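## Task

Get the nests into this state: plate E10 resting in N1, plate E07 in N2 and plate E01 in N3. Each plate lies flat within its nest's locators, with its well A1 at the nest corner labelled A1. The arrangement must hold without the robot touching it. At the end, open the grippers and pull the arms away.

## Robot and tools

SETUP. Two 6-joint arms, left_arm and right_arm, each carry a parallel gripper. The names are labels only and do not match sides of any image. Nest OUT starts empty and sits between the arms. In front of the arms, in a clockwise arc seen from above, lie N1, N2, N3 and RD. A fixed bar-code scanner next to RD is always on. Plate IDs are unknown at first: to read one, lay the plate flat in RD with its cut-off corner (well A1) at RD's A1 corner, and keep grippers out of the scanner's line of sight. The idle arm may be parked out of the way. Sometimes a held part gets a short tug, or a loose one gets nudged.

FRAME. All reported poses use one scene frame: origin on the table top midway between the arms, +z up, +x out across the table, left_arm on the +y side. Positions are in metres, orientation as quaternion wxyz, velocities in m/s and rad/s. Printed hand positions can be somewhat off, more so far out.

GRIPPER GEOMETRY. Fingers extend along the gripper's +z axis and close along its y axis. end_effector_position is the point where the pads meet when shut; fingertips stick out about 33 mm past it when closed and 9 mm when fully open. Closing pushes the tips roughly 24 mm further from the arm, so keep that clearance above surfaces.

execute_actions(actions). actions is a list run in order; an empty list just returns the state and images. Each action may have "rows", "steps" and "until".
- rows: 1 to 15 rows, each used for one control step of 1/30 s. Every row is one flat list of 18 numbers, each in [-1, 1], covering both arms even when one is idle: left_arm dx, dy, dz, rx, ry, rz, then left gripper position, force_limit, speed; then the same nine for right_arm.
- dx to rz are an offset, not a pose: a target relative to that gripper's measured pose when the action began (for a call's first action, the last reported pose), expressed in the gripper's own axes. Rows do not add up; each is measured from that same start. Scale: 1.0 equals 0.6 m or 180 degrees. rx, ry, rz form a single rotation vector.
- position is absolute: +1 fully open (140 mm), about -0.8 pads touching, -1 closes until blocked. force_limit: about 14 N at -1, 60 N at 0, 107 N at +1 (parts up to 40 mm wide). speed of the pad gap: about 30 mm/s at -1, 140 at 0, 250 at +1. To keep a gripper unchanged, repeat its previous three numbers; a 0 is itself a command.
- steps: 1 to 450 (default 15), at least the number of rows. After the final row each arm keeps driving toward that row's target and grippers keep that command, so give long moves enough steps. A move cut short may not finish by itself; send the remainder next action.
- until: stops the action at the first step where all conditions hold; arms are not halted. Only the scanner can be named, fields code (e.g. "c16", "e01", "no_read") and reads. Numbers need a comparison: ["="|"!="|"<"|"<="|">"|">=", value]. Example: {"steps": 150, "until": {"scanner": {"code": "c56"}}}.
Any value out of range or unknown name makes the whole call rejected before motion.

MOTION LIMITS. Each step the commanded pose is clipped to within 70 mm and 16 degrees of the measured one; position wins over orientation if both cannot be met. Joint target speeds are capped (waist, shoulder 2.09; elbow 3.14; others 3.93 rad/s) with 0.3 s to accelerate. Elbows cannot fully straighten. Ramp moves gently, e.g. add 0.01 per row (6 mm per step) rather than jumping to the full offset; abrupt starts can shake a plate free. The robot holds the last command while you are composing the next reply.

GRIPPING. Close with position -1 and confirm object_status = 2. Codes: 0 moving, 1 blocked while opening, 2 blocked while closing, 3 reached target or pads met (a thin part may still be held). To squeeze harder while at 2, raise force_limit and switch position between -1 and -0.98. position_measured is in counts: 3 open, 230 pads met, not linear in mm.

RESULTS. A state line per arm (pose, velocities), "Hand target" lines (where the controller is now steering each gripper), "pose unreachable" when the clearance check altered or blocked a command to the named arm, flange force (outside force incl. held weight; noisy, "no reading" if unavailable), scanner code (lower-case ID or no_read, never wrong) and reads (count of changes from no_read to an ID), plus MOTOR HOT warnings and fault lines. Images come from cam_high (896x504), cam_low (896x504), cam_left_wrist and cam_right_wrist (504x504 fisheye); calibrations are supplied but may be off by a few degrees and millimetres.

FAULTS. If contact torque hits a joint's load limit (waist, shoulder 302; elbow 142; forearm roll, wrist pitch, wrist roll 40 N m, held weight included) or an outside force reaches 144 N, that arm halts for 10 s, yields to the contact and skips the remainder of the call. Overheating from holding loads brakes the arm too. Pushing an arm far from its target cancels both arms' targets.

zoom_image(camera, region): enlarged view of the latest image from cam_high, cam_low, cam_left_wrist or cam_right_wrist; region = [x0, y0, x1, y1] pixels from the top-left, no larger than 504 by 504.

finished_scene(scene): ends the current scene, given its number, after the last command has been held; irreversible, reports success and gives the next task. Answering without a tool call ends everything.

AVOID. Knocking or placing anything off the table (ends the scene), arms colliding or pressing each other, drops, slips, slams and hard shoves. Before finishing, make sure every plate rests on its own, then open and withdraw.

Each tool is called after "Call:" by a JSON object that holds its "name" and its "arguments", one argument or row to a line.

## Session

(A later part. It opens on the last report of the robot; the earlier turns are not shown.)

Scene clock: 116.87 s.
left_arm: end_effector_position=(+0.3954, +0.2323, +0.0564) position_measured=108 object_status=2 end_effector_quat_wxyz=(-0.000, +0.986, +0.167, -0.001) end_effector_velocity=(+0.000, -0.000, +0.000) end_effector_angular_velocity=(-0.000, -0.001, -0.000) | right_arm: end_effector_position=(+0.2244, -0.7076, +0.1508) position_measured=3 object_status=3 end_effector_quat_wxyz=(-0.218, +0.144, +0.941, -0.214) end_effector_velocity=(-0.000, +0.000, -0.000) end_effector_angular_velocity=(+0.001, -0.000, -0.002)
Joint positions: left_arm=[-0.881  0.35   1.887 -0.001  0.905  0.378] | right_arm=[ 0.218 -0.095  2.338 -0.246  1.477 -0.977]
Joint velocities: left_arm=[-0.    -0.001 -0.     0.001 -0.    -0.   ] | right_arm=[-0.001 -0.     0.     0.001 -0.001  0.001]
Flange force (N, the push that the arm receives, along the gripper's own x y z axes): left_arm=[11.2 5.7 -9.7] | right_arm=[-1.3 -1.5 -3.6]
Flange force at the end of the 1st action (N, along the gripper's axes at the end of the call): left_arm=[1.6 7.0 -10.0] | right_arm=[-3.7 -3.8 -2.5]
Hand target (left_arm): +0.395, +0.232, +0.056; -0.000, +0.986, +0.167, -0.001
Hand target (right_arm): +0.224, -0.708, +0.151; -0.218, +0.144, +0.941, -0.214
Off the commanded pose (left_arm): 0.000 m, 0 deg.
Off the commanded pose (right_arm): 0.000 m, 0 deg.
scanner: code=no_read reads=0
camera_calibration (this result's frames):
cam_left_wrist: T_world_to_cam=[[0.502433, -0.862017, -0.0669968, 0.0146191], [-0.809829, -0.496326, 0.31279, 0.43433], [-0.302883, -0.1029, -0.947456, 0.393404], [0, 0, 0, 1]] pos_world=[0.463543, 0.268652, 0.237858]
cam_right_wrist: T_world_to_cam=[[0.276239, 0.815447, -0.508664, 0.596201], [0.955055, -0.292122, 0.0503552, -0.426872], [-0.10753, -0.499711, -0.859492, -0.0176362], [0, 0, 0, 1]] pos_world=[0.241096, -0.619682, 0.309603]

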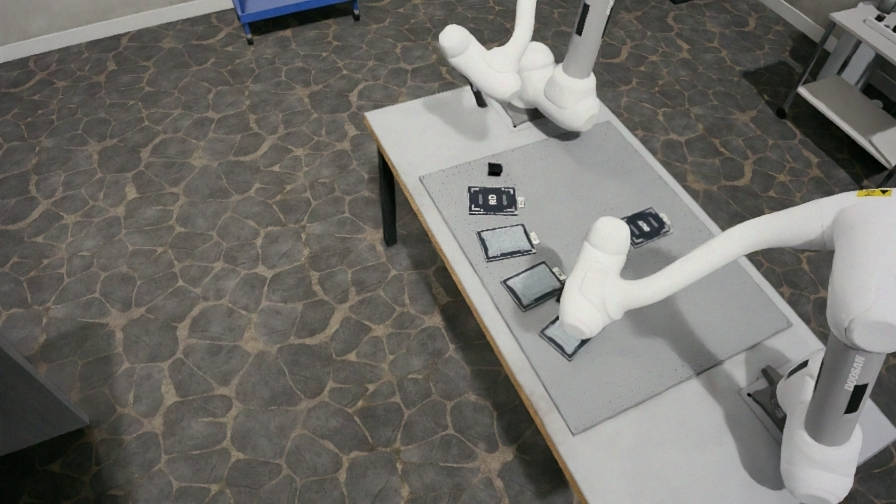

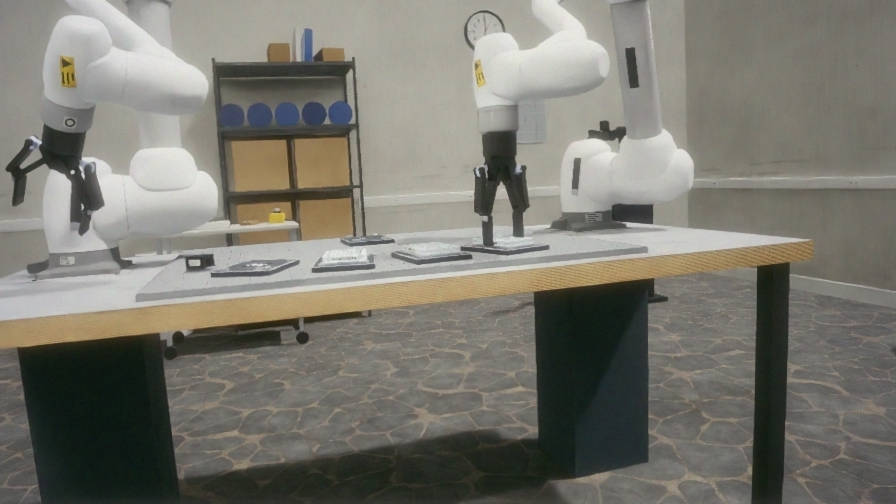

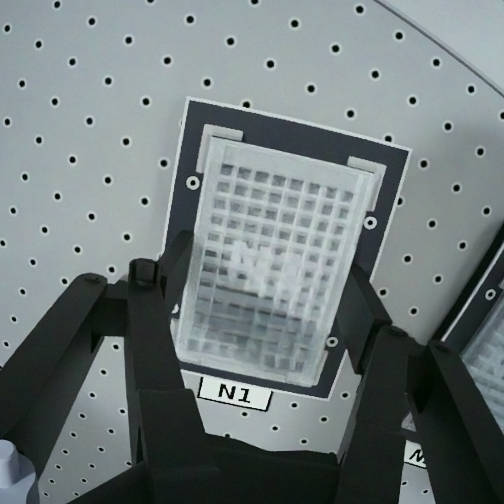

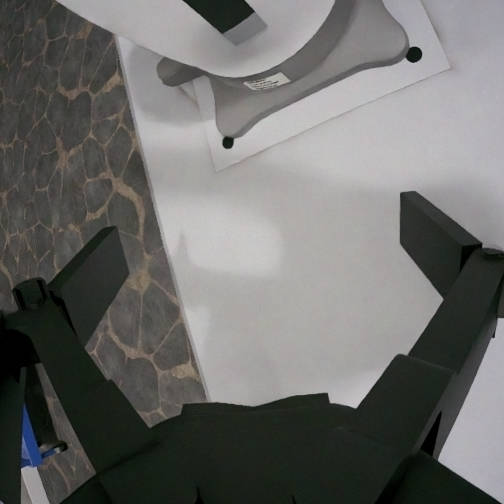

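The plate is levelling out inside the locators, so I'll release and back away.

Call:
{"name": "execute_actions", "arguments": {
  "actions": [
    {"rows":[[0,0,0,0,0,0,0.45,0,0,0,0,0,0,0,0,1,0,0]],"steps":8},
    {"rows":[[0,0,-0.05,0,0,0,0.45,0,0,0,0,0,0,0,0,1,0,0],[0,0,-0.1,0,0,0,0.45,0,0,0,0,0,0,0,0,1,0,0],[0,0,-0.1,0,0,0,0.45,0,0,0,0,0,0,0,0,1,0,0],[0,0,-0.1,0,0,0,0.45,0,0,0,0,0,0,0,0,1,0,0],[0,0,-0.1,0,0,0,0.45,0,0,0,0,0,0,0,0,1,0,0],[-0.15,0,-0.3,0,0,0,0.45,0,0,0,0,0,0,0,0,1,0,0]],"steps":30}
  ]
}}

Call:
{"name": "zoom_image", "arguments": {
  "camera": "cam_low",
  "region": [300, 220, 560, 280]
}}

Call:
{"name": "zoom_image", "arguments": {
  "camera": "cam_left_wrist",
  "region": [190, 10, 400, 230]
}}

Scene clock: 123.57 s.
left_arm: end_effector_position=(+0.3103, +0.2027, +0.2365) position_measured=72 object_status=3 end_effector_quat_wxyz=(-0.001, +0.986, +0.167, -0.001) end_effector_velocity=(+0.000, -0.001, +0.001) end_effector_angular_velocity=(-0.001, -0.001, -0.000) | right_arm: end_effector_position=(+0.2244, -0.7076, +0.1508) position_measured=3 object_status=3 end_effector_quat_wxyz=(-0.218, +0.144, +0.941, -0.214) end_effector_velocity=(-0.000, +0.000, -0.000) end_effector_angular_velocity=(+0.000, +0.001, +0.000)
Joint positions: left_arm=[-1.016  0.156  1.773 -0.001  1.214  0.243] | right_arm=[ 0.218 -0.095  2.338 -0.246  1.477 -0.977]
Joint velocities: left_arm=[-0.    -0.    -0.001 -0.     0.     0.   ] | right_arm=[0.001 0.    0.    0.001 0.001 0.001]
Flange force (N, the push that the arm receives, along the gripper's own x y z axes): left_arm=[-0.6 6.0 -4.6] | right_arm=[-2.0 -3.6 -2.8]
Flange force at the end of the 1st action (N, along the gripper's axes at the end of the call): left_arm=[-2.3 5.9 -3.8] | right_arm=[-0.8 -3.7 -2.7]
Hand target (left_arm): +0.310, +0.203, +0.237; -0.001, +0.986, +0.167, -0.001
Hand target (right_arm): +0.224, -0.708, +0.151; -0.218, +0.144, +0.941, -0.214
Off the commanded pose (left_arm): 0.000 m, 0 deg.
Off the commanded pose (right_arm): 0.000 m, 0 deg.
scanner: code=no_read reads=0
camera_calibration (this result's frames):
cam_left_wrist: T_world_to_cam=[[0.502242, -0.862094, -0.0674301, 0.0440983], [-0.809778, -0.496249, 0.313042, 0.294304], [-0.303334, -0.10262, -0.947342, 0.535266], [0, 0, 0, 1]] pos_world=[0.378537, 0.238994, 0.417925]
cam_right_wrist: T_world_to_cam=[[0.276239, 0.815447, -0.508664, 0.596201], [0.955055, -0.292122, 0.0503552, -0.426872], [-0.10753, -0.499712, -0.859492, -0.0176363], [0, 0, 0, 1]] pos_world=[0.241096, -0.619682, 0.309603]

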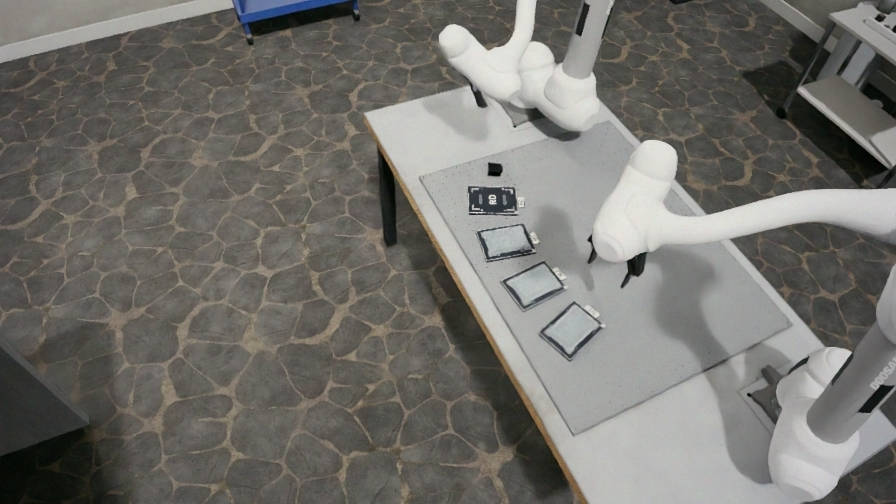

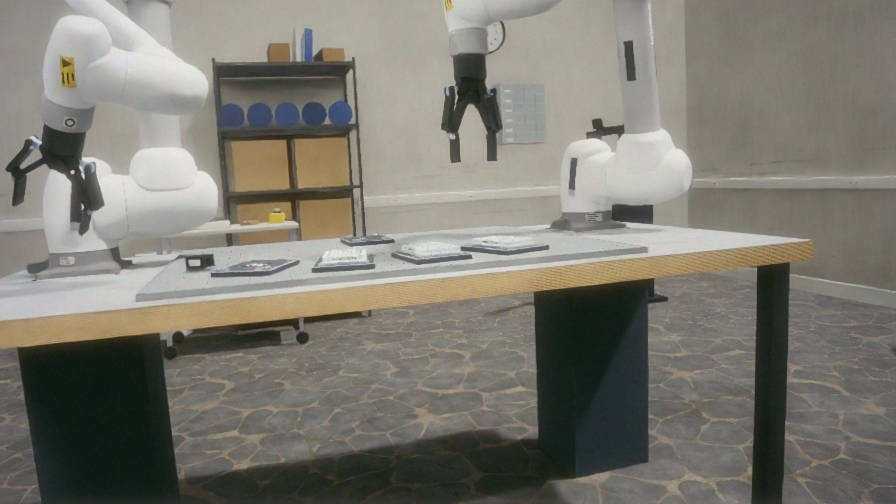

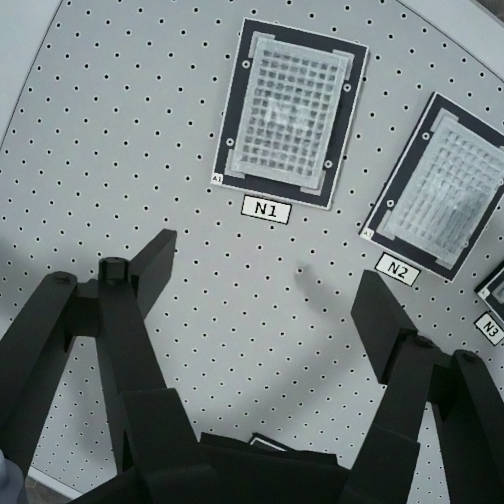

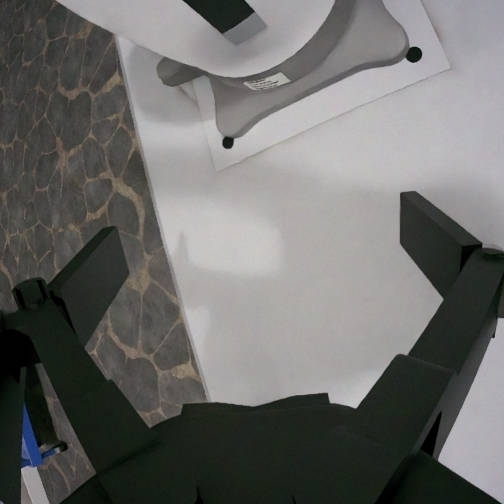

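Region (300, 220, 560, 280) of cam_low's 896x504 image, scaled by 1.938, with more detail than that image has; it fills the top 116 rows of this view, and the rest is white.

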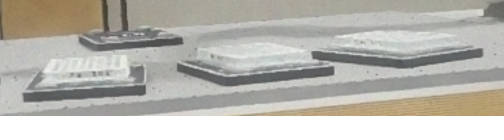

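Region (190, 10, 400, 230) of cam_left_wrist's 504x504 image, scaled by 2.291, with more detail than that image has; it fills the left 481 columns of this view, and the rest is white.

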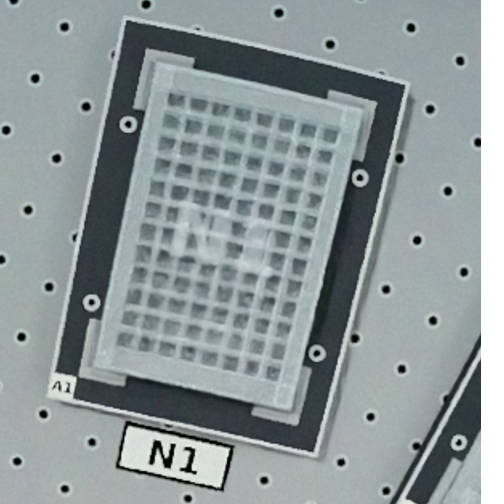

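Call:
{"name": "finished_scene", "arguments": {
  "scene": 2
}}

The scene is finished: the task was done.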